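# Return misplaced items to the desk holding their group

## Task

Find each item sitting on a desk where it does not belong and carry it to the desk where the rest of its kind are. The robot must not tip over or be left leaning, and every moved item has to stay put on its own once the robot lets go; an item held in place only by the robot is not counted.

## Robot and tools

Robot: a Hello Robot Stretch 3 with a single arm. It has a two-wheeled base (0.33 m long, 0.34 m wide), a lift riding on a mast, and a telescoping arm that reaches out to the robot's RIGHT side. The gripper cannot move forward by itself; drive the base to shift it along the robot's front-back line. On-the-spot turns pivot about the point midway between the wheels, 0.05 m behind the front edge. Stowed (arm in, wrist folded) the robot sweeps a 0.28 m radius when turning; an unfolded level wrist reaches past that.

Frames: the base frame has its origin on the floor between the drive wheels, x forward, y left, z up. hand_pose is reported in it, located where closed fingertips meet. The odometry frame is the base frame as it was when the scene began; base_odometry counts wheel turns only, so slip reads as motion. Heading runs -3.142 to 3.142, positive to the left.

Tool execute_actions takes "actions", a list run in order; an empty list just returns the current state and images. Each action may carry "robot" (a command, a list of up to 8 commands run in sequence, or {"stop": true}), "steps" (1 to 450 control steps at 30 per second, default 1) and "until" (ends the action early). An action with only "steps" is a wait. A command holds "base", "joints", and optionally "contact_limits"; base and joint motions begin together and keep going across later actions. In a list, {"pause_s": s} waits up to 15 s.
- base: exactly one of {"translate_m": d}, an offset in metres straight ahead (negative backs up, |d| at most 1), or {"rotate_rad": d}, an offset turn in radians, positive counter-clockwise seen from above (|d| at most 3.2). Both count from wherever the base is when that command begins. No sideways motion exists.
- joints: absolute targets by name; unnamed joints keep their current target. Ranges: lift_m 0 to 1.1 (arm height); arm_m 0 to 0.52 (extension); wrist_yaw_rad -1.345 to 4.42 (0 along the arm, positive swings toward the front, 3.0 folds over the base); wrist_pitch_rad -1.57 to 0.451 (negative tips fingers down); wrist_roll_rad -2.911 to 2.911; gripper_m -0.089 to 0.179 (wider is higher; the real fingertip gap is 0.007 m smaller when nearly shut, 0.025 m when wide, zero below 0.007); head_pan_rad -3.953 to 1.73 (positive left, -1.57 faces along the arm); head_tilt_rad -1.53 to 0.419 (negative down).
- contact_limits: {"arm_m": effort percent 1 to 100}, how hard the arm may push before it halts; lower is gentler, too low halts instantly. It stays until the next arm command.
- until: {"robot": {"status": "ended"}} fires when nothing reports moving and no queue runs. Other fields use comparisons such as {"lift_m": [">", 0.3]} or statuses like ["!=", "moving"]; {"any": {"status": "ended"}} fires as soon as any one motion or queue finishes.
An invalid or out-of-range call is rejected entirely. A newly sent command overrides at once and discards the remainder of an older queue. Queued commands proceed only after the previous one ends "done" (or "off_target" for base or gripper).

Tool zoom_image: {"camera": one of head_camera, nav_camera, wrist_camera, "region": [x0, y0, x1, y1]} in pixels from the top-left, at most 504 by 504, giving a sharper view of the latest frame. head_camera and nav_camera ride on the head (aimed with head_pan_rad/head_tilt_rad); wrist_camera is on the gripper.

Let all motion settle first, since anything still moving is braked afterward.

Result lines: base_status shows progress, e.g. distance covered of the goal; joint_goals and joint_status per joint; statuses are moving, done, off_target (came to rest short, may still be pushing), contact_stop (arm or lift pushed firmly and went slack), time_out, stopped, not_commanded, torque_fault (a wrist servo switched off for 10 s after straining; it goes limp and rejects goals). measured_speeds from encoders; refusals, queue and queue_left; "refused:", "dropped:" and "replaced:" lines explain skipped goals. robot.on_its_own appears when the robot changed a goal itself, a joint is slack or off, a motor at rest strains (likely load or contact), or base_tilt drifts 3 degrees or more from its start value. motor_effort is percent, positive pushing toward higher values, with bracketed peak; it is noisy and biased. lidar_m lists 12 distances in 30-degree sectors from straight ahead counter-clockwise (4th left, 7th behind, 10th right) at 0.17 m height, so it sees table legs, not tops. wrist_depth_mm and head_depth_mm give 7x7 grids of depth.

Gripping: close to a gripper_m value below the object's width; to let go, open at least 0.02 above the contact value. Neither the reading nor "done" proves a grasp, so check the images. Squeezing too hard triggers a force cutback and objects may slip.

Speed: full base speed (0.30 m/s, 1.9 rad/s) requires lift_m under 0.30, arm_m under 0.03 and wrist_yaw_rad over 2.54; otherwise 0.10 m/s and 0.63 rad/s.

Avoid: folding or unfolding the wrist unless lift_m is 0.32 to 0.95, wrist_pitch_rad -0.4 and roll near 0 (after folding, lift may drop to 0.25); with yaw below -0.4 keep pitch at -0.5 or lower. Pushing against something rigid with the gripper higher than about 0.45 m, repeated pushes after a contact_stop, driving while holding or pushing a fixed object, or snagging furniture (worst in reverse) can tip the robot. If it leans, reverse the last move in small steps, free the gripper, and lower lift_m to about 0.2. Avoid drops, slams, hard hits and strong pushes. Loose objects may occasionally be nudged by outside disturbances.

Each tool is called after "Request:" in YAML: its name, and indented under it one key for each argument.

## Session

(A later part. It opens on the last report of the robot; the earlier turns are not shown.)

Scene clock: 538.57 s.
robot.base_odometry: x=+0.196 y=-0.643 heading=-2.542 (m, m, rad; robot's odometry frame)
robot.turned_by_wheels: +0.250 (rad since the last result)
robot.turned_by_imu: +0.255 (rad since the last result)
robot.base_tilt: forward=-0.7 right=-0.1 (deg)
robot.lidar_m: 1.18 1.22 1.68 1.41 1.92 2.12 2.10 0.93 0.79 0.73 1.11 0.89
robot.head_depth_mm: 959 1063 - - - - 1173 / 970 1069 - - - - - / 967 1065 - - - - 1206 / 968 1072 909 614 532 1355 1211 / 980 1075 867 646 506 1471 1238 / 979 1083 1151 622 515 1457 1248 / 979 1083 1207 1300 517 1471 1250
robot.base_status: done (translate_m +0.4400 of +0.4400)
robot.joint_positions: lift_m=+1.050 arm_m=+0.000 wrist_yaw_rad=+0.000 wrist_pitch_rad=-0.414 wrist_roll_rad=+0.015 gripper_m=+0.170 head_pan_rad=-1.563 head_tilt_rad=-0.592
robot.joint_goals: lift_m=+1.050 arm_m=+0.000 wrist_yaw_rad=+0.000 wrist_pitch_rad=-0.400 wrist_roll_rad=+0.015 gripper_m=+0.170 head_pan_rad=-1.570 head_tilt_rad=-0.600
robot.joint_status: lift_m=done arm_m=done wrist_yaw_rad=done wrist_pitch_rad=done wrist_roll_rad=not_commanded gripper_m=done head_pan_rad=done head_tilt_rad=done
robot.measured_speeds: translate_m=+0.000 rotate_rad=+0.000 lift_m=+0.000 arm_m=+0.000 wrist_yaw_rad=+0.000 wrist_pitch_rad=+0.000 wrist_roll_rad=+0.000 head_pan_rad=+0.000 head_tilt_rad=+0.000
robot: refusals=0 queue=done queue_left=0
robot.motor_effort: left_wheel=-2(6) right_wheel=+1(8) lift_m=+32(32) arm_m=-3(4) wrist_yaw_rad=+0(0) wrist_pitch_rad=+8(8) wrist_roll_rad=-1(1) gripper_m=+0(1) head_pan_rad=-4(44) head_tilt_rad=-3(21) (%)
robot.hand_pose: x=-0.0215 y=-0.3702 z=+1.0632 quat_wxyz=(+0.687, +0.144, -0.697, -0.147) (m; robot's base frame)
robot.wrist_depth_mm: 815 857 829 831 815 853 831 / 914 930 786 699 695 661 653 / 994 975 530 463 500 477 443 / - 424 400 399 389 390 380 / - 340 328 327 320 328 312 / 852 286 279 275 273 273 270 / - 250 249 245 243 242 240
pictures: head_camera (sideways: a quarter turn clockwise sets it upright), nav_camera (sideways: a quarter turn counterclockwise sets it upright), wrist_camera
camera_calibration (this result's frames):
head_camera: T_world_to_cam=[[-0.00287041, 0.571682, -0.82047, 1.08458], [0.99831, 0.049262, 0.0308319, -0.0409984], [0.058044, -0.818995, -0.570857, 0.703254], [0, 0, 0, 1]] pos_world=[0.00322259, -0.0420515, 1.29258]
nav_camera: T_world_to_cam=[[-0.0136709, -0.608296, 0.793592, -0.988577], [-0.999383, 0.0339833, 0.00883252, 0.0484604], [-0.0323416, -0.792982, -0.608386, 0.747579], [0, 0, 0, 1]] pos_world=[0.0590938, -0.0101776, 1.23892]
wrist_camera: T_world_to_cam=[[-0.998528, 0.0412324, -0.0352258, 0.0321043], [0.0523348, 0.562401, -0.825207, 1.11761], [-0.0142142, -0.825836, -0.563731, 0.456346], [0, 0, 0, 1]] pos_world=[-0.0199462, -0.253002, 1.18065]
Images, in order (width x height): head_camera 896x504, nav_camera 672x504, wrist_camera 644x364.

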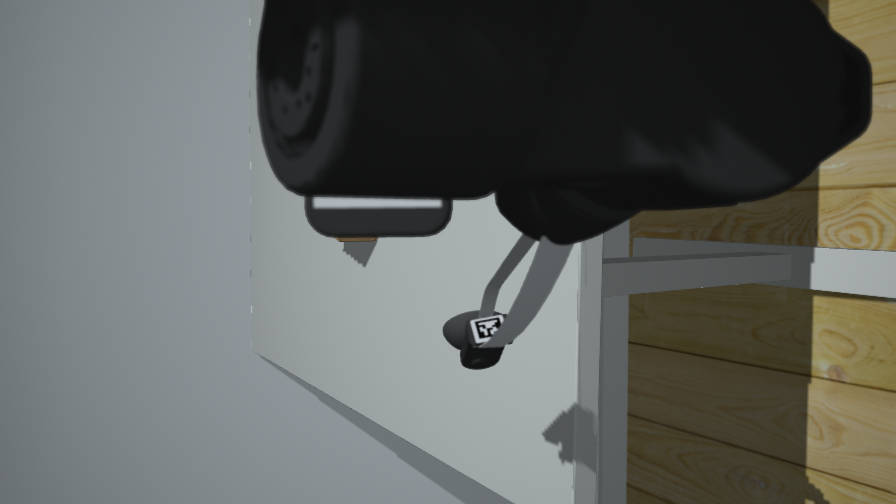

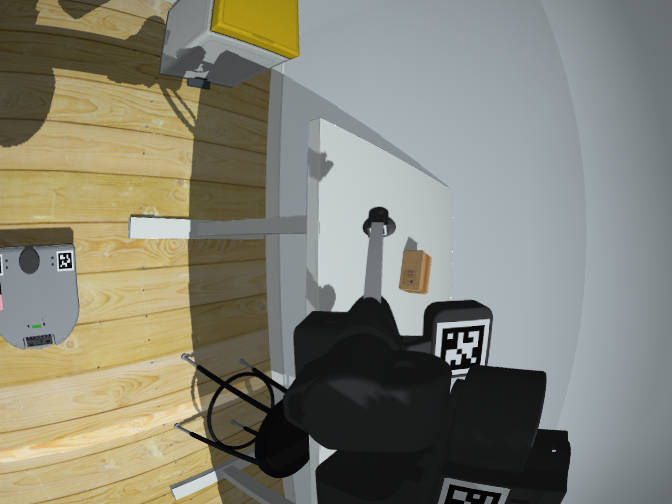

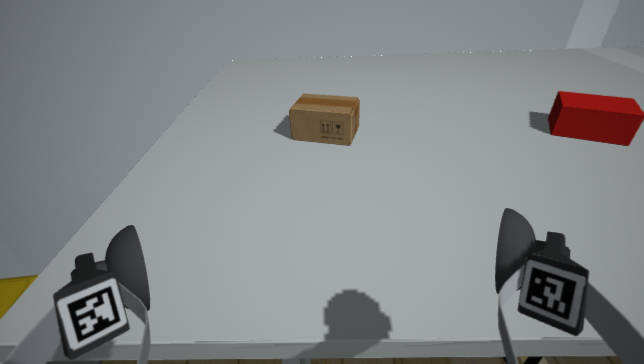

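Request:
execute_actions:
  actions:
    - {"robot":[{"joints":{"arm_m":0.33,"lift_m":1.02}},{"pause_s":0.3}],"steps":450,"until":{"robot":{"status":"ended"}}}

Scene clock: 547.20 s.
robot.base_odometry: x=+0.196 y=-0.643 heading=-2.542 (m, m, rad; robot's odometry frame)
robot.turned_by_wheels: +0.000 (rad since the last result)
robot.turned_by_imu: +0.000 (rad since the last result)
robot.base_tilt: forward=-0.8 right=-0.1 (deg)
robot.lidar_m: 1.18 1.23 1.67 1.41 1.92 2.12 2.10 0.93 0.79 0.73 1.11 0.89
robot.head_depth_mm: 965 - 799 606 503 1443 1223 / 949 - 765 608 506 1449 1229 / 971 - - 611 509 1457 1228 / 970 1074 815 615 511 1349 1205 / 975 1069 863 618 512 1461 1236 / 977 1085 1147 620 516 1460 1237 / 980 1085 1214 1292 517 1473 1242
robot.base_status: done (translate_m +0.4400 of +0.4400)
robot.joint_positions: lift_m=+1.020 arm_m=+0.330 wrist_yaw_rad=+0.000 wrist_pitch_rad=-0.414 wrist_roll_rad=+0.015 gripper_m=+0.170 head_pan_rad=-1.563 head_tilt_rad=-0.593
robot.joint_goals: lift_m=+1.020 arm_m=+0.330 wrist_yaw_rad=+0.000 wrist_pitch_rad=-0.400 wrist_roll_rad=+0.015 gripper_m=+0.170 head_pan_rad=-1.570 head_tilt_rad=-0.600
robot.joint_status: lift_m=done arm_m=done wrist_yaw_rad=done wrist_pitch_rad=done wrist_roll_rad=not_commanded gripper_m=done head_pan_rad=done head_tilt_rad=done
robot.measured_speeds: translate_m=+0.000 rotate_rad=+0.000 lift_m=+0.000 arm_m=+0.000 wrist_yaw_rad=+0.000 wrist_pitch_rad=+0.000 wrist_roll_rad=+0.000 head_pan_rad=+0.000 head_tilt_rad=+0.000
robot: refusals=0 queue=done queue_left=0
robot.motor_effort: left_wheel=-2(1) right_wheel=+1(1) lift_m=+15(32) arm_m=+2(5) wrist_yaw_rad=+1(0) wrist_pitch_rad=+8(8) wrist_roll_rad=-1(1) gripper_m=+0(0) head_pan_rad=-3(4) head_tilt_rad=-2(2) (%)
robot.hand_pose: x=-0.0215 y=-0.6995 z=+1.0339 quat_wxyz=(+0.687, +0.145, -0.697, -0.147) (m; robot's base frame)
robot.wrist_depth_mm: 534 537 527 542 542 552 541 / 584 592 570 579 572 574 581 / 641 611 448 447 431 424 417 / 701 361 353 341 338 337 327 / 311 299 288 214 279 279 272 / 255 246 236 181 190 236 235 / - 210 204 176 169 204 198
pictures: head_camera (sideways: a quarter turn clockwise sets it upright), nav_camera (sideways: a quarter turn counterclockwise sets it upright), wrist_camera
camera_calibration (this result's frames):
head_camera: T_world_to_cam=[[-0.00267968, 0.572035, -0.820225, 1.08426], [0.998327, 0.048911, 0.0308496, -0.0410215], [0.0577651, -0.81877, -0.571209, 0.703713], [0, 0, 0, 1]] pos_world=[0.00320833, -0.0420466, 1.29257]
nav_camera: T_world_to_cam=[[-0.0138741, -0.608632, 0.793331, -0.988236], [-0.999372, 0.0343176, 0.00885051, 0.048437], [-0.0326119, -0.79271, -0.608726, 0.748023], [0, 0, 0, 1]] pos_world=[0.0590901, -0.0101686, 1.23891]
wrist_camera: T_world_to_cam=[[-0.998528, 0.0412543, -0.035201, 0.0446428], [0.0523351, 0.5629, -0.824866, 1.27868], [-0.0142146, -0.825495, -0.564231, 0.168587], [0, 0, 0, 1]] pos_world=[-0.0199463, -0.582442, 1.15143]
Images, in order (width x height): head_camera 896x504, nav_camera 672x504, wrist_camera 644x364.

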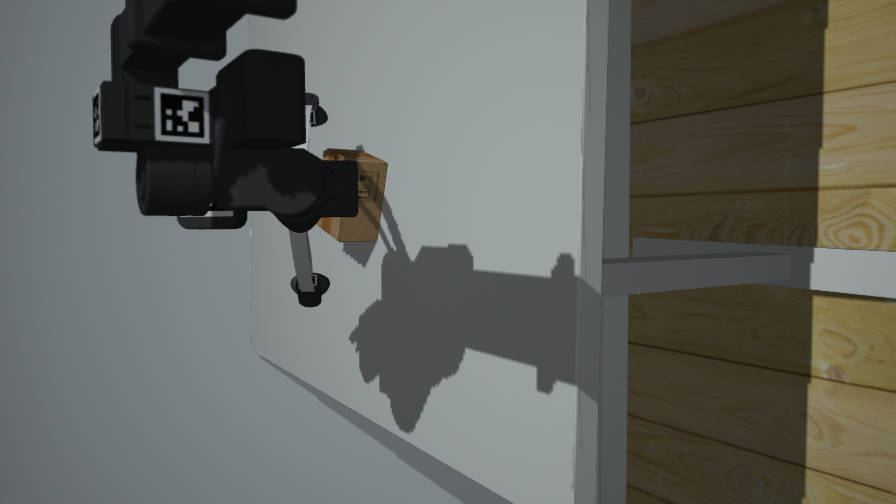

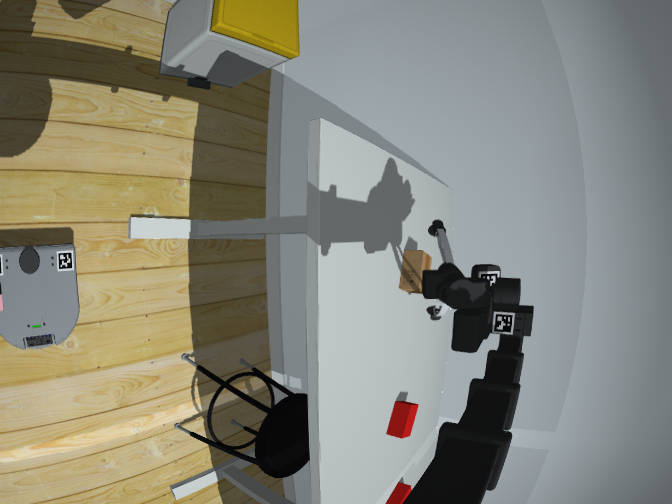

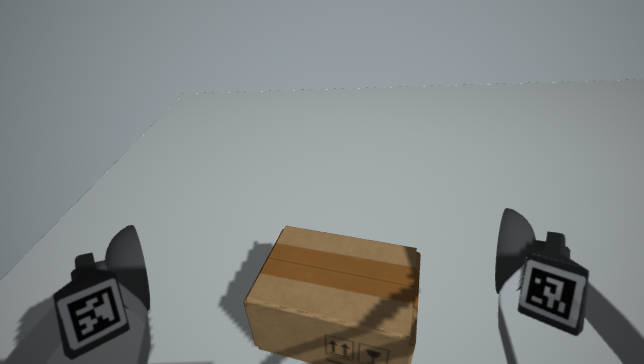

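Request:
execute_actions:
  actions:
    - {"robot":[{"joints":{"lift_m":0.96}},{"joints":{"gripper_m":0.05}},{"joints":{"gripper_m":0.0}},{"joints":{"lift_m":1.06}},{"joints":{"arm_m":0}}],"steps":450,"until":{"robot":{"status":"ended"}}}

Scene clock: 559.17 s.
robot.base_odometry: x=+0.196 y=-0.643 heading=-2.542 (m, m, rad; robot's odometry frame)
robot.turned_by_wheels: +0.000 (rad since the last result)
robot.turned_by_imu: +0.000 (rad since the last result)
robot.base_tilt: forward=-0.7 right=+0.0 (deg)
robot.lidar_m: 1.18 1.23 1.67 1.41 1.92 2.12 2.10 0.93 0.79 0.73 1.11 0.89
robot.head_depth_mm: 962 1035 - - - - 1192 / 965 1041 - - - - 1175 / 968 1058 - - - - 1231 / 966 1077 887 386 512 1358 1212 / 973 1075 872 619 512 1463 1243 / 978 1086 1151 620 514 1466 1243 / 987 1094 1206 1293 517 1469 1240
robot.base_status: done (translate_m +0.4400 of +0.4400)
robot.joint_positions: lift_m=+1.060 arm_m=+0.000 wrist_yaw_rad=-0.002 wrist_pitch_rad=-0.422 wrist_roll_rad=+0.014 gripper_m=+0.024 head_pan_rad=-1.563 head_tilt_rad=-0.593
robot.joint_goals: lift_m=+1.060 arm_m=+0.000 wrist_yaw_rad=+0.000 wrist_pitch_rad=-0.400 wrist_roll_rad=+0.014 gripper_m=+0.023 head_pan_rad=-1.570 head_tilt_rad=-0.600
robot.joint_status: lift_m=done arm_m=done wrist_yaw_rad=done wrist_pitch_rad=done wrist_roll_rad=not_commanded gripper_m=done head_pan_rad=done head_tilt_rad=done
robot.measured_speeds: translate_m=+0.000 rotate_rad=+0.000 lift_m=+0.000 arm_m=+0.000 wrist_yaw_rad=+0.000 wrist_pitch_rad=+0.000 wrist_roll_rad=+0.000 head_pan_rad=+0.000 head_tilt_rad=+0.000
robot: refusals=0 queue=done queue_left=0
robot.on_its_own: gripper_m is held at +0.023, not at your +0.000, by its stall guard, which is still easing
robot.motor_effort: left_wheel=-2(3) right_wheel=+2(4) lift_m=+32(33) arm_m=-3(2) wrist_yaw_rad=+2(2) wrist_pitch_rad=+12(12) wrist_roll_rad=-1(1) gripper_m=-24(100) head_pan_rad=-4(3) head_tilt_rad=-2(3) (%)
robot.hand_pose: x=-0.0220 y=-0.3691 z=+1.0713 quat_wxyz=(+0.687, +0.147, -0.696, -0.150) (m; robot's base frame)
robot.wrist_depth_mm: 832 814 800 820 838 839 865 / 897 897 792 743 709 686 669 / 963 985 539 517 515 500 447 / - 442 392 157 164 400 390 / - 346 142 132 127 328 321 / 306 291 158 143 132 285 275 / 260 258 256 253 246 250 248
pictures: head_camera (sideways: a quarter turn clockwise sets it upright), nav_camera (sideways: a quarter turn counterclockwise sets it upright), wrist_camera
camera_calibration (this result's frames):
head_camera: T_world_to_cam=[[-0.002678, 0.572047, -0.820217, 1.08424], [0.998327, 0.0489075, 0.0308502, -0.0410223], [0.0577625, -0.818762, -0.571221, 0.703729], [0, 0, 0, 1]] pos_world=[0.0032082, -0.0420464, 1.29257]
nav_camera: T_world_to_cam=[[-0.0138759, -0.608643, 0.793322, -0.988224], [-0.999372, 0.0343205, 0.00885113, 0.0484362], [-0.0326144, -0.792701, -0.608737, 0.748038], [0, 0, 0, 1]] pos_world=[0.0590901, -0.0101678, 1.23891]
wrist_camera: T_world_to_cam=[[-0.998496, 0.0431219, -0.0338555, 0.0311159], [0.0524042, 0.569253, -0.820491, 1.12119], [-0.0161088, -0.821031, -0.570657, 0.47092], [0, 0, 0, 1]] pos_world=[-0.0201, -0.252942, 1.18971]
Images, in order (width x height): head_camera 896x504, nav_camera 672x504, wrist_camera 644x364.

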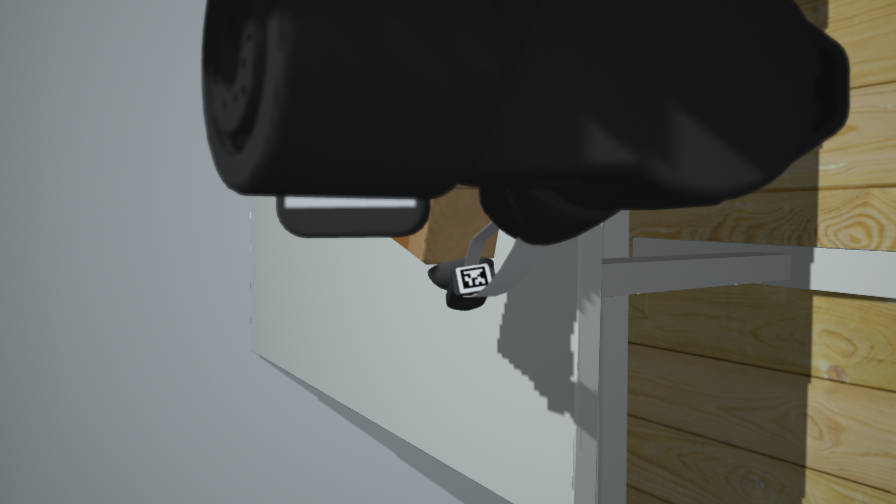

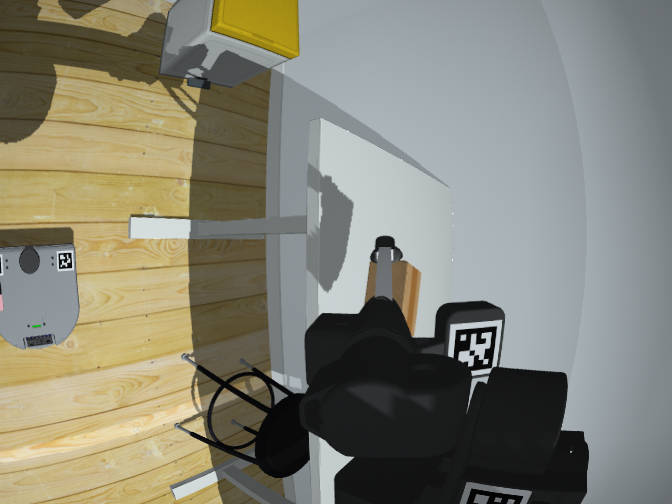

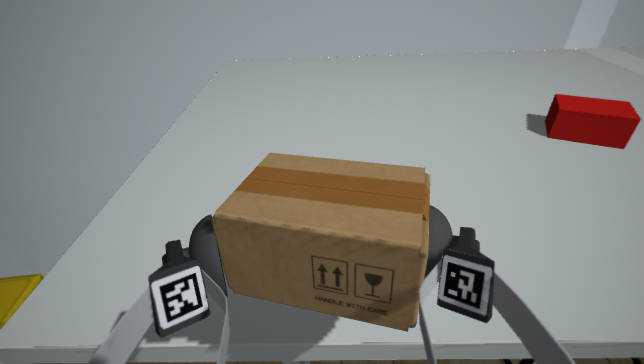

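Request:
execute_actions:
  actions:
    - {"robot":[{"base":{"translate_m":0.62}},{"base":{"rotate_rad":1.57},"joints":{"head_pan_rad":0,"head_tilt_rad":-0.2}}],"steps":450,"until":{"robot":{"status":"ended"}}}

Scene clock: 576.43 s.
robot.base_odometry: x=-0.316 y=-0.993 heading=-0.973 (m, m, rad; robot's odometry frame)
robot.turned_by_wheels: +1.570 (rad since the last result)
robot.turned_by_imu: +1.597 (rad since the last result)
robot.base_tilt: forward=-0.7 right=-0.1 (deg)
robot.lidar_m: 1.47 1.46 2.61 2.71 1.63 0.89 0.50 0.50 0.58 0.56 0.58 0.81
robot.head_depth_mm: 1944 1932 1944 1946 1941 1924 1657 / 2795 2949 3019 3010 2839 2196 1672 / 3066 3298 3397 3559 3228 2190 1673 / 3023 3239 3474 3522 3185 2209 1674 / 3040 3284 3444 3545 3282 2191 1662 / 2477 1537 1553 1541 1668 1672 1590 / 1327 1700 1783 1817 1909 1890 1610
robot.base_status: done (rotate_rad +1.5699 of +1.5700)
robot.joint_positions: lift_m=+1.060 arm_m=+0.000 wrist_yaw_rad=-0.002 wrist_pitch_rad=-0.422 wrist_roll_rad=+0.014 gripper_m=+0.036 head_pan_rad=-0.007 head_tilt_rad=-0.211
robot.joint_goals: lift_m=+1.060 arm_m=+0.000 wrist_yaw_rad=+0.000 wrist_pitch_rad=-0.400 wrist_roll_rad=+0.014 gripper_m=+0.035 head_pan_rad=+0.000 head_tilt_rad=-0.200
robot.joint_status: lift_m=done arm_m=done wrist_yaw_rad=done wrist_pitch_rad=done wrist_roll_rad=not_commanded gripper_m=done head_pan_rad=done head_tilt_rad=done
robot.measured_speeds: translate_m=+0.000 rotate_rad=+0.000 lift_m=+0.000 arm_m=+0.000 wrist_yaw_rad=+0.000 wrist_pitch_rad=+0.000 wrist_roll_rad=+0.000 head_pan_rad=+0.000 head_tilt_rad=+0.000
robot: refusals=0 queue=done queue_left=0
robot.on_its_own: gripper_m is held at +0.035, not at your +0.000, by its stall guard, which is not easing now
robot.motor_effort: left_wheel=-1(6) right_wheel=+2(7) lift_m=+33(33) arm_m=-4(4) wrist_yaw_rad=+2(2) wrist_pitch_rad=+12(12) wrist_roll_rad=-1(1) gripper_m=-21(23) head_pan_rad=+4(43) head_tilt_rad=+6(25) (%)
robot.hand_pose: x=-0.0220 y=-0.3691 z=+1.0713 quat_wxyz=(+0.687, +0.147, -0.696, -0.150) (m; robot's base frame)
robot.wrist_depth_mm: 274 280 284 286 284 287 287 / 306 299 309 312 318 315 316 / 333 326 339 343 344 347 344 / 370 366 362 158 164 384 383 / 418 410 142 132 127 429 429 / 438 442 158 144 132 482 488 / 556 568 572 575 564 578 567
pictures: head_camera (sideways: a quarter turn clockwise sets it upright), nav_camera (sideways: a quarter turn counterclockwise sets it upright), wrist_camera
camera_calibration (this result's frames):
head_camera: T_world_to_cam=[[-0.225367, 0.00326235, -0.974269, 1.28661], [-0.0428253, 0.998995, 0.0132514, -0.0117707], [0.973332, 0.0447097, -0.225001, 0.247603], [0, 0, 0, 1]] pos_world=[0.0484552, -0.00350876, 1.30937]
nav_camera: T_world_to_cam=[[0.26911, -0.0204012, 0.962893, -1.21115], [-0.0492073, -0.998761, -0.00740868, 0.0638082], [0.961851, -0.0453876, -0.269781, 0.300909], [0, 0, 0, 1]] pos_world=[0.0396444, 0.0526777, 1.24786]
wrist_camera: T_world_to_cam=[[-0.998496, 0.0431202, -0.0338514, 0.0311109], [0.0523999, 0.569253, -0.820491, 1.12119], [-0.0161097, -0.821031, -0.570657, 0.470919], [0, 0, 0, 1]] pos_world=[-0.0200998, -0.252943, 1.18971]
Images, in order (width x height): head_camera 896x504, nav_camera 672x504, wrist_camera 644x364.

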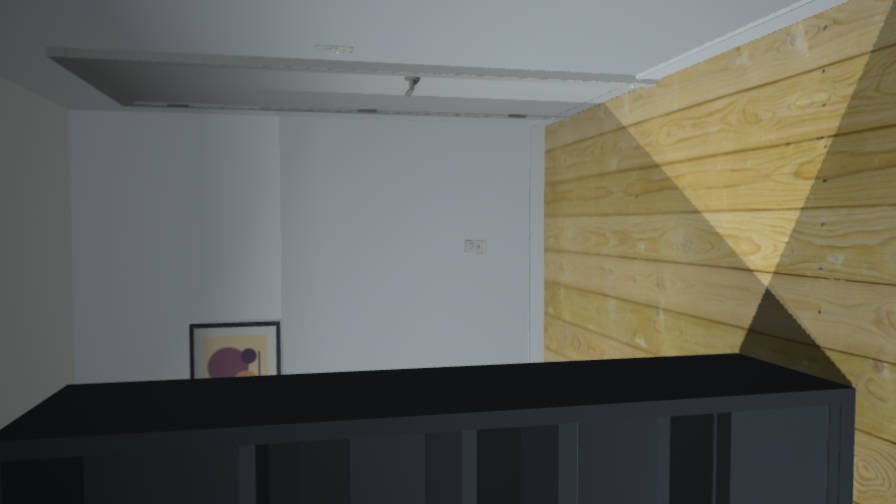

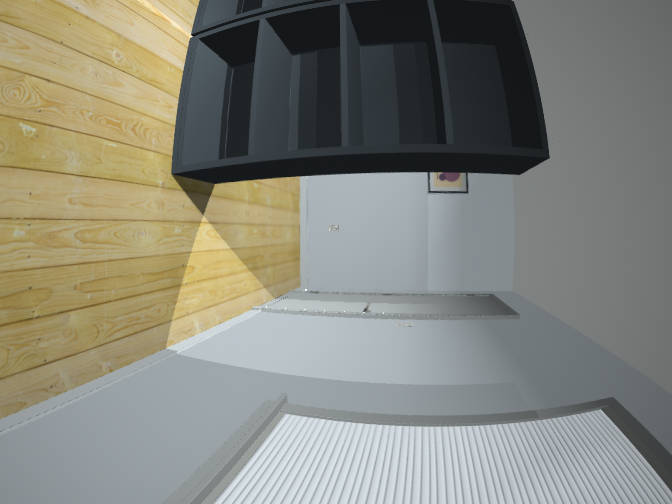

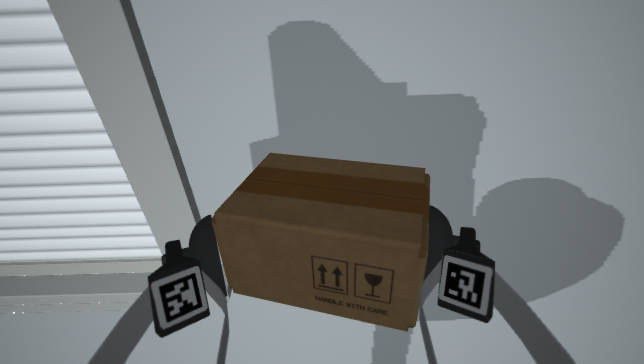

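Request:
execute_actions:
  actions:
    - {"robot":[{"base":{"translate_m":1.0}},{"base":{"translate_m":1.0}},{"base":{"translate_m":0.8}}],"steps":450,"until":{"robot":{"status":"ended"}}}
    - {"steps":450,"until":{"robot":{"status":"ended"}}}
    - {"steps":450,"until":{"robot":{"status":"ended"}}}

Scene clock: 615.47 s.
robot.base_odometry: x=+1.261 y=-3.306 heading=-0.973 (m, m, rad; robot's odometry frame)
robot.turned_by_wheels: +0.000 (rad since the last result)
robot.turned_by_imu: +0.001 (rad since the last result)
robot.base_tilt: forward=-0.8 right=-0.2 (deg)
robot.lidar_m: 0.79 0.82 1.13 2.73 1.32 1.01 2.24 0.83 0.59 0.57 0.59 0.81
robot.head_depth_mm: 667 692 718 746 781 814 855 / 669 697 724 753 781 818 855 / 671 698 725 753 792 823 860 / 672 702 730 756 794 827 864 / 677 701 732 764 794 832 871 / 680 705 735 765 798 835 875 / 680 709 739 765 801 837 878
robot.base_status: done (translate_m +0.8000 of +0.8000)
robot.joint_positions: lift_m=+1.060 arm_m=+0.000 wrist_yaw_rad=-0.002 wrist_pitch_rad=-0.422 wrist_roll_rad=+0.014 gripper_m=+0.036 head_pan_rad=-0.007 head_tilt_rad=-0.211
robot.joint_goals: lift_m=+1.060 arm_m=+0.000 wrist_yaw_rad=+0.000 wrist_pitch_rad=-0.400 wrist_roll_rad=+0.014 gripper_m=+0.035 head_pan_rad=+0.000 head_tilt_rad=-0.200
robot.joint_status: lift_m=done arm_m=done wrist_yaw_rad=done wrist_pitch_rad=done wrist_roll_rad=not_commanded gripper_m=done head_pan_rad=done head_tilt_rad=done
robot.measured_speeds: translate_m=+0.000 rotate_rad=+0.000 lift_m=+0.000 arm_m=+0.000 wrist_yaw_rad=+0.000 wrist_pitch_rad=+0.000 wrist_roll_rad=+0.000 head_pan_rad=+0.000 head_tilt_rad=+0.000
robot: refusals=0 queue=done queue_left=0
robot.on_its_own: gripper_m is held at +0.035, not at your +0.000, by its stall guard, which is not easing now
robot.motor_effort: left_wheel=-1(4) right_wheel=+1(7) lift_m=+33(33) arm_m=-4(4) wrist_yaw_rad=+2(2) wrist_pitch_rad=+13(12) wrist_roll_rad=+0(1) gripper_m=-20(20) head_pan_rad=+3(3) head_tilt_rad=+5(5) (%)
robot.hand_pose: x=-0.0220 y=-0.3691 z=+1.0713 quat_wxyz=(+0.687, +0.147, -0.696, -0.150) (m; robot's base frame)
robot.wrist_depth_mm: 296 294 296 295 298 297 297 / 320 319 320 324 320 327 325 / 350 354 352 351 353 355 360 / 392 396 378 157 164 398 397 / 438 437 142 132 128 444 439 / 493 501 158 144 133 502 509 / 599 591 587 585 592 593 630
pictures: head_camera (sideways: a quarter turn clockwise sets it upright), nav_camera (sideways: a quarter turn counterclockwise sets it upright), wrist_camera
camera_calibration (this result's frames):
head_camera: T_world_to_cam=[[-0.225284, 0.00326176, -0.974288, 1.28664], [-0.0428264, 0.998995, 0.0132472, -0.0117652], [0.973351, 0.0447096, -0.224918, 0.247495], [0, 0, 0, 1]] pos_world=[0.0484545, -0.00350875, 1.30938]
nav_camera: T_world_to_cam=[[0.269028, -0.0204007, 0.962916, -1.21118], [-0.0492066, -0.998761, -0.00741227, 0.0638129], [0.961874, -0.0453878, -0.269699, 0.300802], [0, 0, 0, 1]] pos_world=[0.039649, 0.0526777, 1.24787]
wrist_camera: T_world_to_cam=[[-0.998496, 0.0431202, -0.0338513, 0.0311107], [0.0523998, 0.569253, -0.820491, 1.12119], [-0.0161098, -0.821031, -0.570657, 0.470919], [0, 0, 0, 1]] pos_world=[-0.0200997, -0.252943, 1.18971]
Images, in order (width x height): head_camera 896x504, nav_camera 672x504, wrist_camera 644x364.

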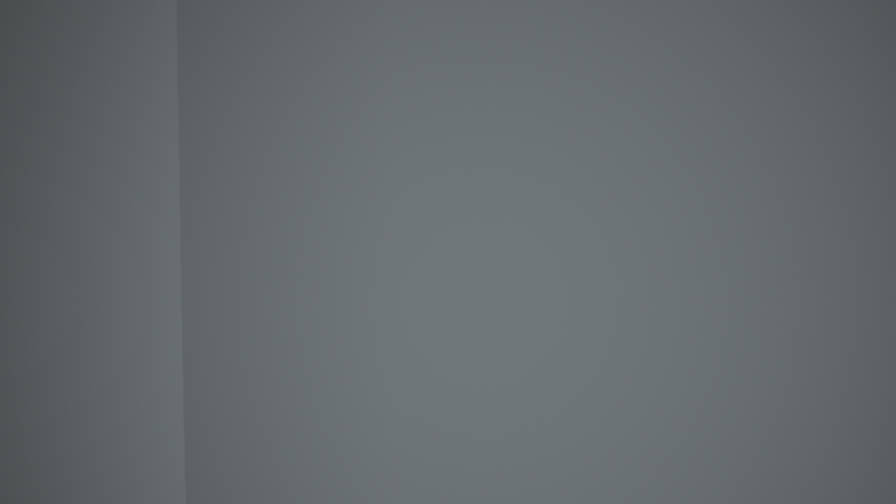

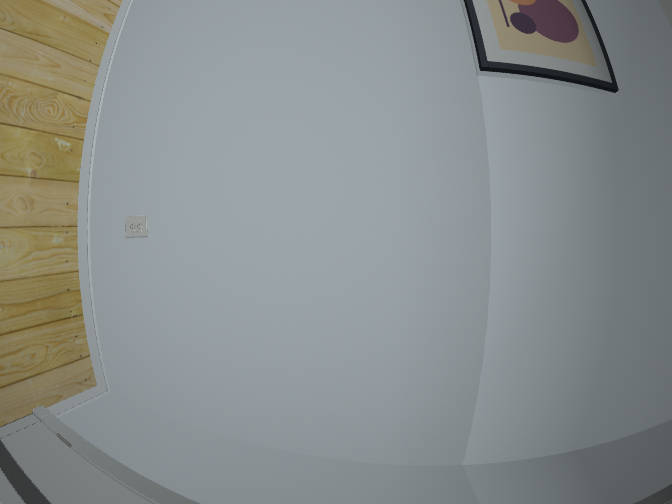

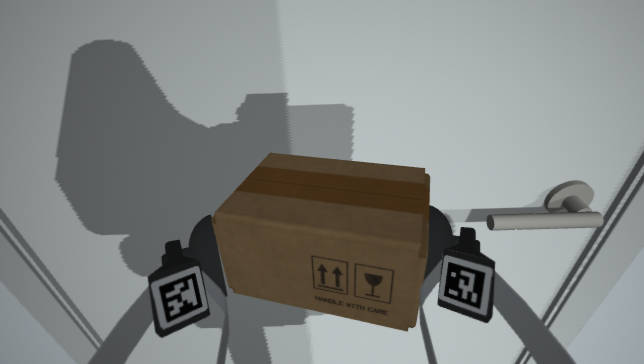

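Request:
execute_actions:
  actions:
    - {"robot":[{"base":{"rotate_rad":1.57}},{"base":{"translate_m":1.0}},{"base":{"translate_m":1.0}},{"base":{"translate_m":0.22}},{"base":{"rotate_rad":1.57},"joints":{"head_pan_rad":-1.57,"head_tilt_rad":-0.6}}],"steps":450,"until":{"robot":{"status":"ended"}}}
    - {"steps":450,"until":{"robot":{"status":"ended"}}}
    - {"steps":450,"until":{"robot":{"status":"ended"}}}

Scene clock: 654.27 s.
robot.base_odometry: x=+3.097 y=-2.058 heading=+2.167 (m, m, rad; robot's odometry frame)
robot.turned_by_wheels: +3.140 (rad since the last result)
robot.turned_by_imu: +3.195 (rad since the last result)
robot.base_tilt: forward=-0.8 right=-0.1 (deg)
robot.lidar_m: 0.89 0.93 1.30 2.78 1.15 0.86 0.84 0.72 0.97 0.94 0.99 0.81
robot.head_depth_mm: 768 829 - - - - 317 / 772 834 - - - - 315 / 777 847 - - - - 330 / 783 865 889 386 464 392 330 / 790 870 864 620 480 393 332 / 795 878 878 620 482 394 332 / 799 885 877 625 485 395 334
robot.base_status: done (rotate_rad +1.5699 of +1.5700)
robot.joint_positions: lift_m=+1.060 arm_m=+0.000 wrist_yaw_rad=-0.002 wrist_pitch_rad=-0.422 wrist_roll_rad=+0.014 gripper_m=+0.036 head_pan_rad=-1.563 head_tilt_rad=-0.593
robot.joint_goals: lift_m=+1.060 arm_m=+0.000 wrist_yaw_rad=+0.000 wrist_pitch_rad=-0.400 wrist_roll_rad=+0.014 gripper_m=+0.035 head_pan_rad=-1.570 head_tilt_rad=-0.600
robot.joint_status: lift_m=done arm_m=done wrist_yaw_rad=done wrist_pitch_rad=done wrist_roll_rad=not_commanded gripper_m=done head_pan_rad=done head_tilt_rad=done
robot.measured_speeds: translate_m=+0.000 rotate_rad=+0.000 lift_m=+0.000 arm_m=+0.000 wrist_yaw_rad=+0.000 wrist_pitch_rad=+0.000 wrist_roll_rad=+0.000 head_pan_rad=+0.000 head_tilt_rad=+0.000
robot: refusals=0 queue=done queue_left=0
robot.on_its_own: gripper_m is held at +0.035, not at your +0.000, by its stall guard, which is not easing now
robot.motor_effort: left_wheel=-2(4) right_wheel=+2(6) lift_m=+32(33) arm_m=-3(3) wrist_yaw_rad=+3(2) wrist_pitch_rad=+12(13) wrist_roll_rad=-1(1) gripper_m=-19(19) head_pan_rad=-4(43) head_tilt_rad=-2(24) (%)
robot.hand_pose: x=-0.0220 y=-0.3691 z=+1.0713 quat_wxyz=(+0.687, +0.147, -0.696, -0.150) (m; robot's base frame)
robot.wrist_depth_mm: 648 643 637 646 632 629 623 / 683 688 687 691 669 674 658 / 557 544 535 521 518 502 496 / 430 423 401 158 163 400 389 / 345 348 142 132 128 330 321 / 296 291 158 144 131 288 276 / 256 253 252 245 240 242 243
pictures: head_camera (sideways: a quarter turn clockwise sets it upright), nav_camera (sideways: a quarter turn counterclockwise sets it upright), wrist_camera
camera_calibration (this result's frames):
head_camera: T_world_to_cam=[[-0.00276194, 0.571905, -0.820315, 1.08437], [0.998319, 0.0490612, 0.0308431, -0.041013], [0.0578849, -0.818852, -0.571079, 0.703544], [0, 0, 0, 1]] pos_world=[0.00321446, -0.0420485, 1.29257]
nav_camera: T_world_to_cam=[[-0.0137865, -0.608509, 0.793427, -0.988361], [-0.999377, 0.0341735, 0.00884389, 0.0484456], [-0.0324958, -0.792811, -0.608601, 0.747859], [0, 0, 0, 1]] pos_world=[0.0590917, -0.0101708, 1.23891]
wrist_camera: T_world_to_cam=[[-0.998497, 0.0431163, -0.0338434, 0.0311009], [0.0523911, 0.569253, -0.820491, 1.12119], [-0.0161111, -0.821031, -0.570656, 0.470918], [0, 0, 0, 1]] pos_world=[-0.0200992, -0.252943, 1.18971]
Images, in order (width x height): head_camera 896x504, nav_camera 672x504, wrist_camera 644x364.

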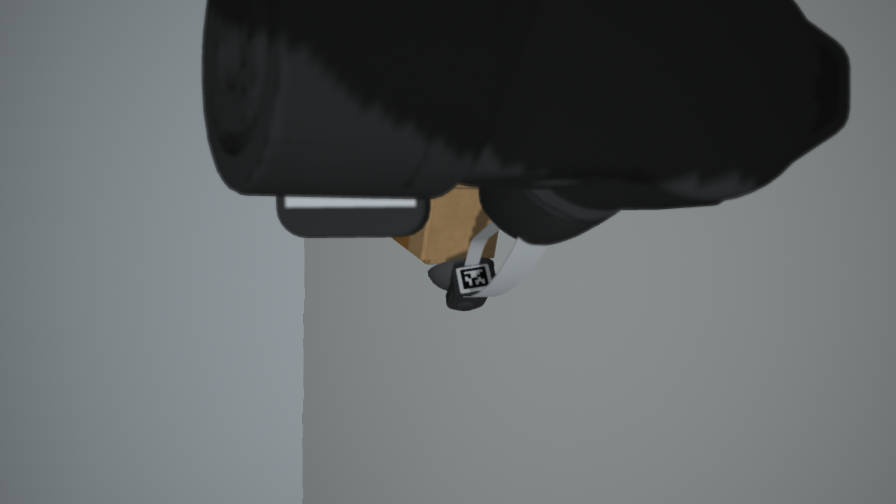

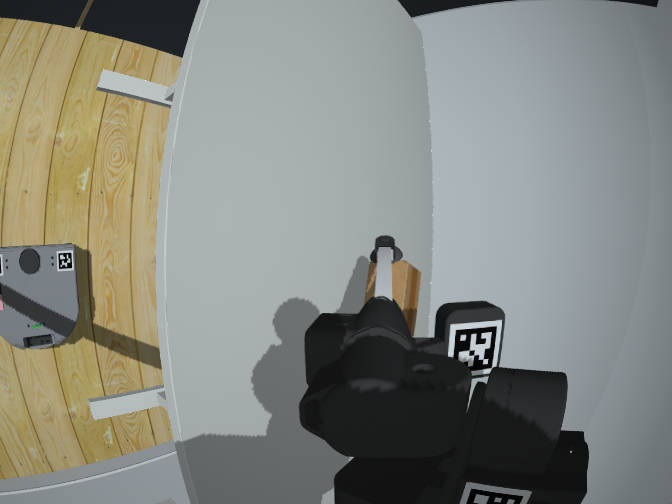

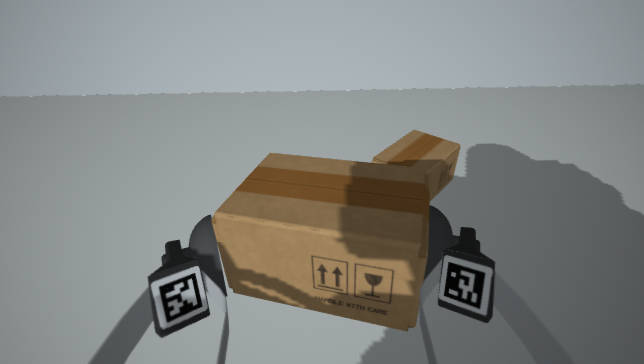

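Request:
execute_actions:
  actions:
    - {"robot":[{"base":{"translate_m":0.3},"joints":{"arm_m":0.1}},{"joints":{"lift_m":0.975}},{"joints":{"gripper_m":0.17}},{"joints":{"lift_m":1.06}},{"joints":{"arm_m":0}}],"steps":450,"until":{"robot":{"status":"ended"}}}

Scene clock: 668.73 s.
robot.base_odometry: x=+2.928 y=-1.810 heading=+2.167 (m, m, rad; robot's odometry frame)
robot.turned_by_wheels: +0.000 (rad since the last result)
robot.turned_by_imu: +0.000 (rad since the last result)
robot.base_tilt: forward=-0.8 right=-0.1 (deg)
robot.lidar_m: 0.59 0.62 0.87 2.76 1.56 1.17 1.13 0.98 0.98 0.95 0.61 0.61
robot.head_depth_mm: 777 838 - - - - 317 / 784 843 - - - - 315 / 790 859 - - - - 329 / 791 876 888 615 464 391 330 / 799 880 869 645 479 392 332 / 799 887 872 620 483 394 332 / 809 894 877 626 485 395 333
robot.base_status: done (translate_m +0.3000 of +0.3000)
robot.joint_positions: lift_m=+1.060 arm_m=+0.000 wrist_yaw_rad=-0.002 wrist_pitch_rad=-0.418 wrist_roll_rad=+0.014 gripper_m=+0.170 head_pan_rad=-1.563 head_tilt_rad=-0.593
robot.joint_goals: lift_m=+1.060 arm_m=+0.000 wrist_yaw_rad=+0.000 wrist_pitch_rad=-0.400 wrist_roll_rad=+0.014 gripper_m=+0.170 head_pan_rad=-1.570 head_tilt_rad=-0.600
robot.joint_status: lift_m=done arm_m=done wrist_yaw_rad=done wrist_pitch_rad=done wrist_roll_rad=not_commanded gripper_m=done head_pan_rad=done head_tilt_rad=done
robot.measured_speeds: translate_m=+0.000 rotate_rad=+0.000 lift_m=+0.000 arm_m=+0.000 wrist_yaw_rad=+0.000 wrist_pitch_rad=+0.000 wrist_roll_rad=+0.000 head_pan_rad=+0.000 head_tilt_rad=+0.000
robot: refusals=0 queue=done queue_left=0
robot.motor_effort: left_wheel=-1(2) right_wheel=+1(7) lift_m=+31(33) arm_m=-3(2) wrist_yaw_rad=+2(3) wrist_pitch_rad=+10(13) wrist_roll_rad=-1(1) gripper_m=+0(83) head_pan_rad=-4(4) head_tilt_rad=-2(2) (%)
robot.hand_pose: x=-0.0220 y=-0.3696 z=+1.0722 quat_wxyz=(+0.687, +0.145, -0.696, -0.149) (m; robot's base frame)
robot.wrist_depth_mm: 656 642 626 653 629 645 630 / 692 682 685 677 675 673 665 / 561 552 539 522 519 507 496 / 431 432 416 412 405 401 390 / 355 356 343 276 335 337 326 / 305 294 290 279 283 282 281 / - 251 249 249 246 244 238
pictures: head_camera (sideways: a quarter turn clockwise sets it upright), nav_camera (sideways: a quarter turn counterclockwise sets it upright), wrist_camera
camera_calibration (this result's frames):
head_camera: T_world_to_cam=[[-0.00274526, 0.571961, -0.820276, 1.08432], [0.998321, 0.0490292, 0.0308459, -0.0410167], [0.0578601, -0.818814, -0.571136, 0.703618], [0, 0, 0, 1]] pos_world=[0.0032132, -0.0420477, 1.29257]
nav_camera: T_world_to_cam=[[-0.0138043, -0.608563, 0.793386, -0.988307], [-0.999376, 0.0342028, 0.00884678, 0.0484418], [-0.0325198, -0.792768, -0.608655, 0.747931], [0, 0, 0, 1]] pos_world=[0.0590913, -0.010168, 1.23891]
wrist_camera: T_world_to_cam=[[-0.998497, 0.0429747, -0.0340143, 0.031286], [0.0523836, 0.565814, -0.822867, 1.12356], [-0.0161167, -0.823412, -0.567215, 0.466464], [0, 0, 0, 1]] pos_world=[-0.0200993, -0.252978, 1.19019]
Images, in order (width x height): head_camera 896x504, nav_camera 672x504, wrist_camera 644x364.

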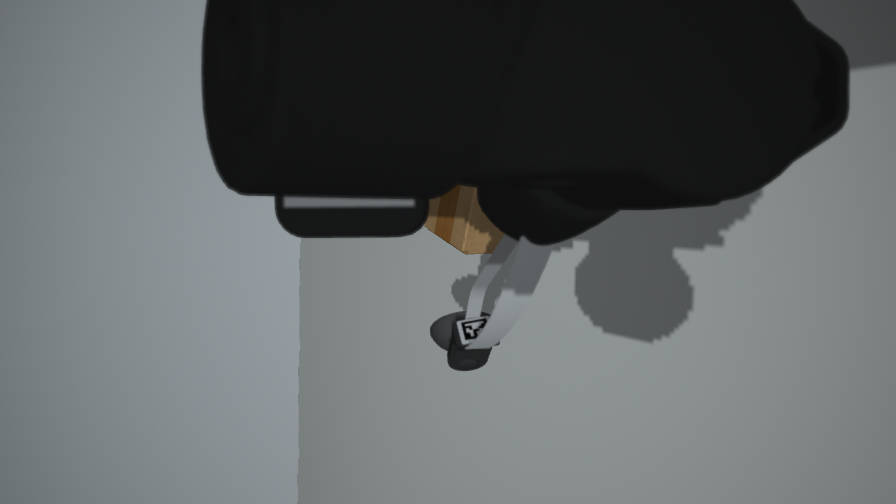

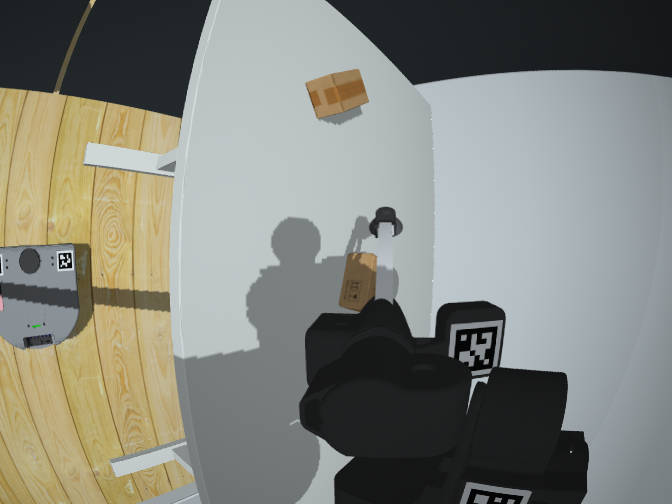

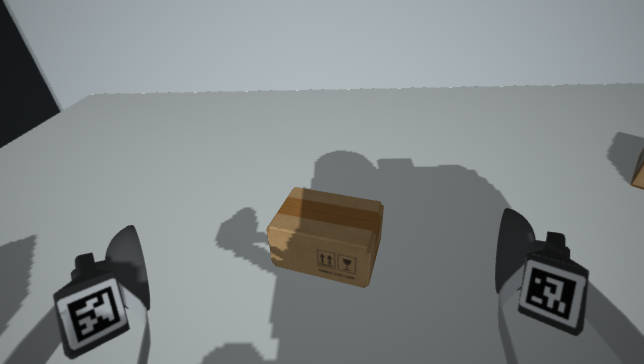

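Going back to check that the sponge stayed on the sponge desk before I finish.

Request:
execute_actions:
  actions:
    - {"robot":[{"base":{"translate_m":-0.2},"joints":{"lift_m":0.9}},{"joints":{"wrist_yaw_rad":3.0,"head_pan_rad":0.0,"head_tilt_rad":-0.2}},{"joints":{"lift_m":0.25}},{"base":{"rotate_rad":1.57}}],"steps":450,"until":{"robot":{"status":"ended"}}}
    - {"steps":450,"until":{"robot":{"status":"ended"}}}

Scene clock: 675.57 s.
robot.base_odometry: x=+3.040 y=-1.975 heading=+2.168 (m, m, rad; robot's odometry frame)
robot.turned_by_wheels: +0.000 (rad since the last result)
robot.turned_by_imu: +0.000 (rad since the last result)
robot.base_tilt: forward=-0.7 right=-0.2 (deg)
robot.lidar_m: 0.79 0.83 1.16 2.78 1.29 0.96 0.94 0.80 0.97 0.95 0.74 0.74
robot.head_depth_mm: 770 847 843 587 503 - - / 775 855 848 608 506 - - / 778 860 853 611 - - - / 786 868 859 613 486 391 331 / 794 873 866 618 496 392 332 / 797 881 874 558 483 394 333 / 800 888 878 535 484 395 333
robot.base_status: done (translate_m -0.2000 of -0.2000)
robot.joint_positions: lift_m=+0.944 arm_m=+0.000 wrist_yaw_rad=+0.062 wrist_pitch_rad=-0.356 wrist_roll_rad=+0.010 gripper_m=+0.170 head_pan_rad=-1.563 head_tilt_rad=-0.593
robot.joint_goals: lift_m=+0.944 arm_m=+0.000 wrist_yaw_rad=+0.046 wrist_pitch_rad=-0.400 wrist_roll_rad=+0.010 gripper_m=+0.170 head_pan_rad=-1.570 head_tilt_rad=-0.600
robot.joint_status: lift_m=contact_stop arm_m=done wrist_yaw_rad=done wrist_pitch_rad=done wrist_roll_rad=not_commanded gripper_m=done head_pan_rad=done head_tilt_rad=done
robot.measured_speeds: translate_m=+0.000 rotate_rad=+0.000 lift_m=+0.000 arm_m=+0.000 wrist_yaw_rad=+0.000 wrist_pitch_rad=+0.000 wrist_roll_rad=+0.000 head_pan_rad=+0.000 head_tilt_rad=+0.000
robot: refusals=0 queue=dropped queue_left=0
robot.on_its_own: wrist_yaw_rad is held at +0.046, not at your +0.000, by its stall guard, which is not easing now; lift_m is slack since a contact_stop, until your next command for it (your +0.900 is given up); wrist_yaw_rad is at rest, and its effort (-15) is outside its rest range (-12 to +12); wrist_pitch_rad is at rest, and its effort (-23) is outside its rest range (-20 to +32)
robot.motor_effort: left_wheel=+2(6) right_wheel=-9(18) lift_m=+24(32) arm_m=+2(3) wrist_yaw_rad=-15(30) wrist_pitch_rad=-23(34) wrist_roll_rad=+1(1) gripper_m=+3(4) head_pan_rad=-4(4) head_tilt_rad=-2(2) (%)
robot.hand_pose: x=-0.0072 y=-0.3761 z=+0.9706 quat_wxyz=(+0.696, +0.146, -0.695, -0.105) (m; robot's base frame)
robot.wrist_depth_mm: 673 660 654 628 618 613 605 / 578 541 530 508 487 468 311 / 224 249 346 339 325 302 288 / 238 236 254 250 246 241 236 / 208 208 202 199 197 200 191 / 178 170 169 166 164 160 161 / - 144 143 141 141 139 137
pictures: head_camera (sideways: a quarter turn clockwise sets it upright), nav_camera (sideways: a quarter turn counterclockwise sets it upright), wrist_camera
dropped: robot: command 0 of its queue: lift_m: contact_stop
camera_calibration (this result's frames):
head_camera: T_world_to_cam=[[-0.00274183, 0.572337, -0.820014, 1.08398], [0.998322, 0.049004, 0.0308648, -0.0410413], [0.057849, -0.818553, -0.571511, 0.704106], [0, 0, 0, 1]] pos_world=[0.0032127, -0.0420434, 1.29255]
nav_camera: T_world_to_cam=[[-0.0138082, -0.608926, 0.793107, -0.987943], [-0.999375, 0.0342098, 0.008866, 0.0484168], [-0.0325308, -0.792489, -0.609018, 0.748403], [0, 0, 0, 1]] pos_world=[0.059091, -0.0101397, 1.23891]
wrist_camera: T_world_to_cam=[[-0.999146, -0.024102, -0.0335558, 0.0171817], [0.0163296, 0.515685, -0.856623, 1.05651], [0.0379505, -0.856439, -0.514851, 0.340862], [0, 0, 0, 1]] pos_world=[-0.0130212, -0.252484, 1.0811]
Images, in order (width x height): head_camera 896x504, nav_camera 672x504, wrist_camera 644x364.

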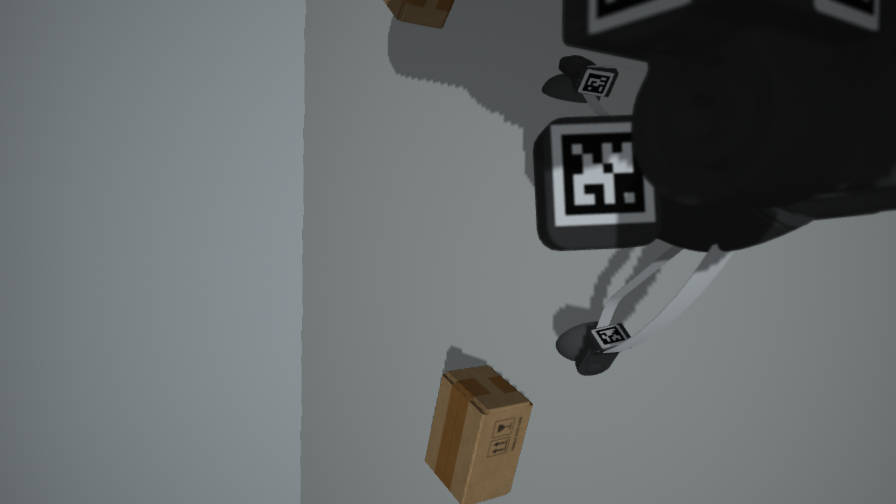

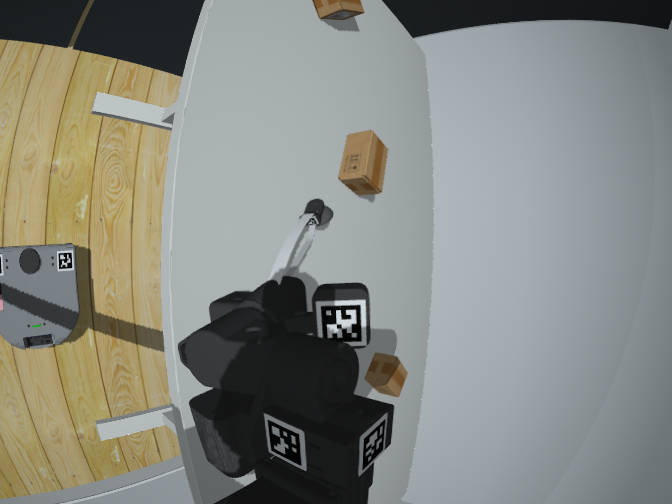

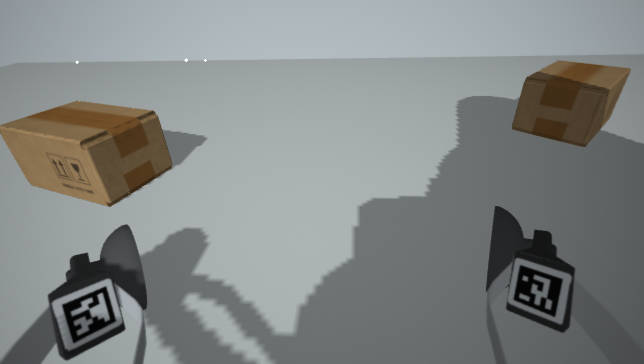

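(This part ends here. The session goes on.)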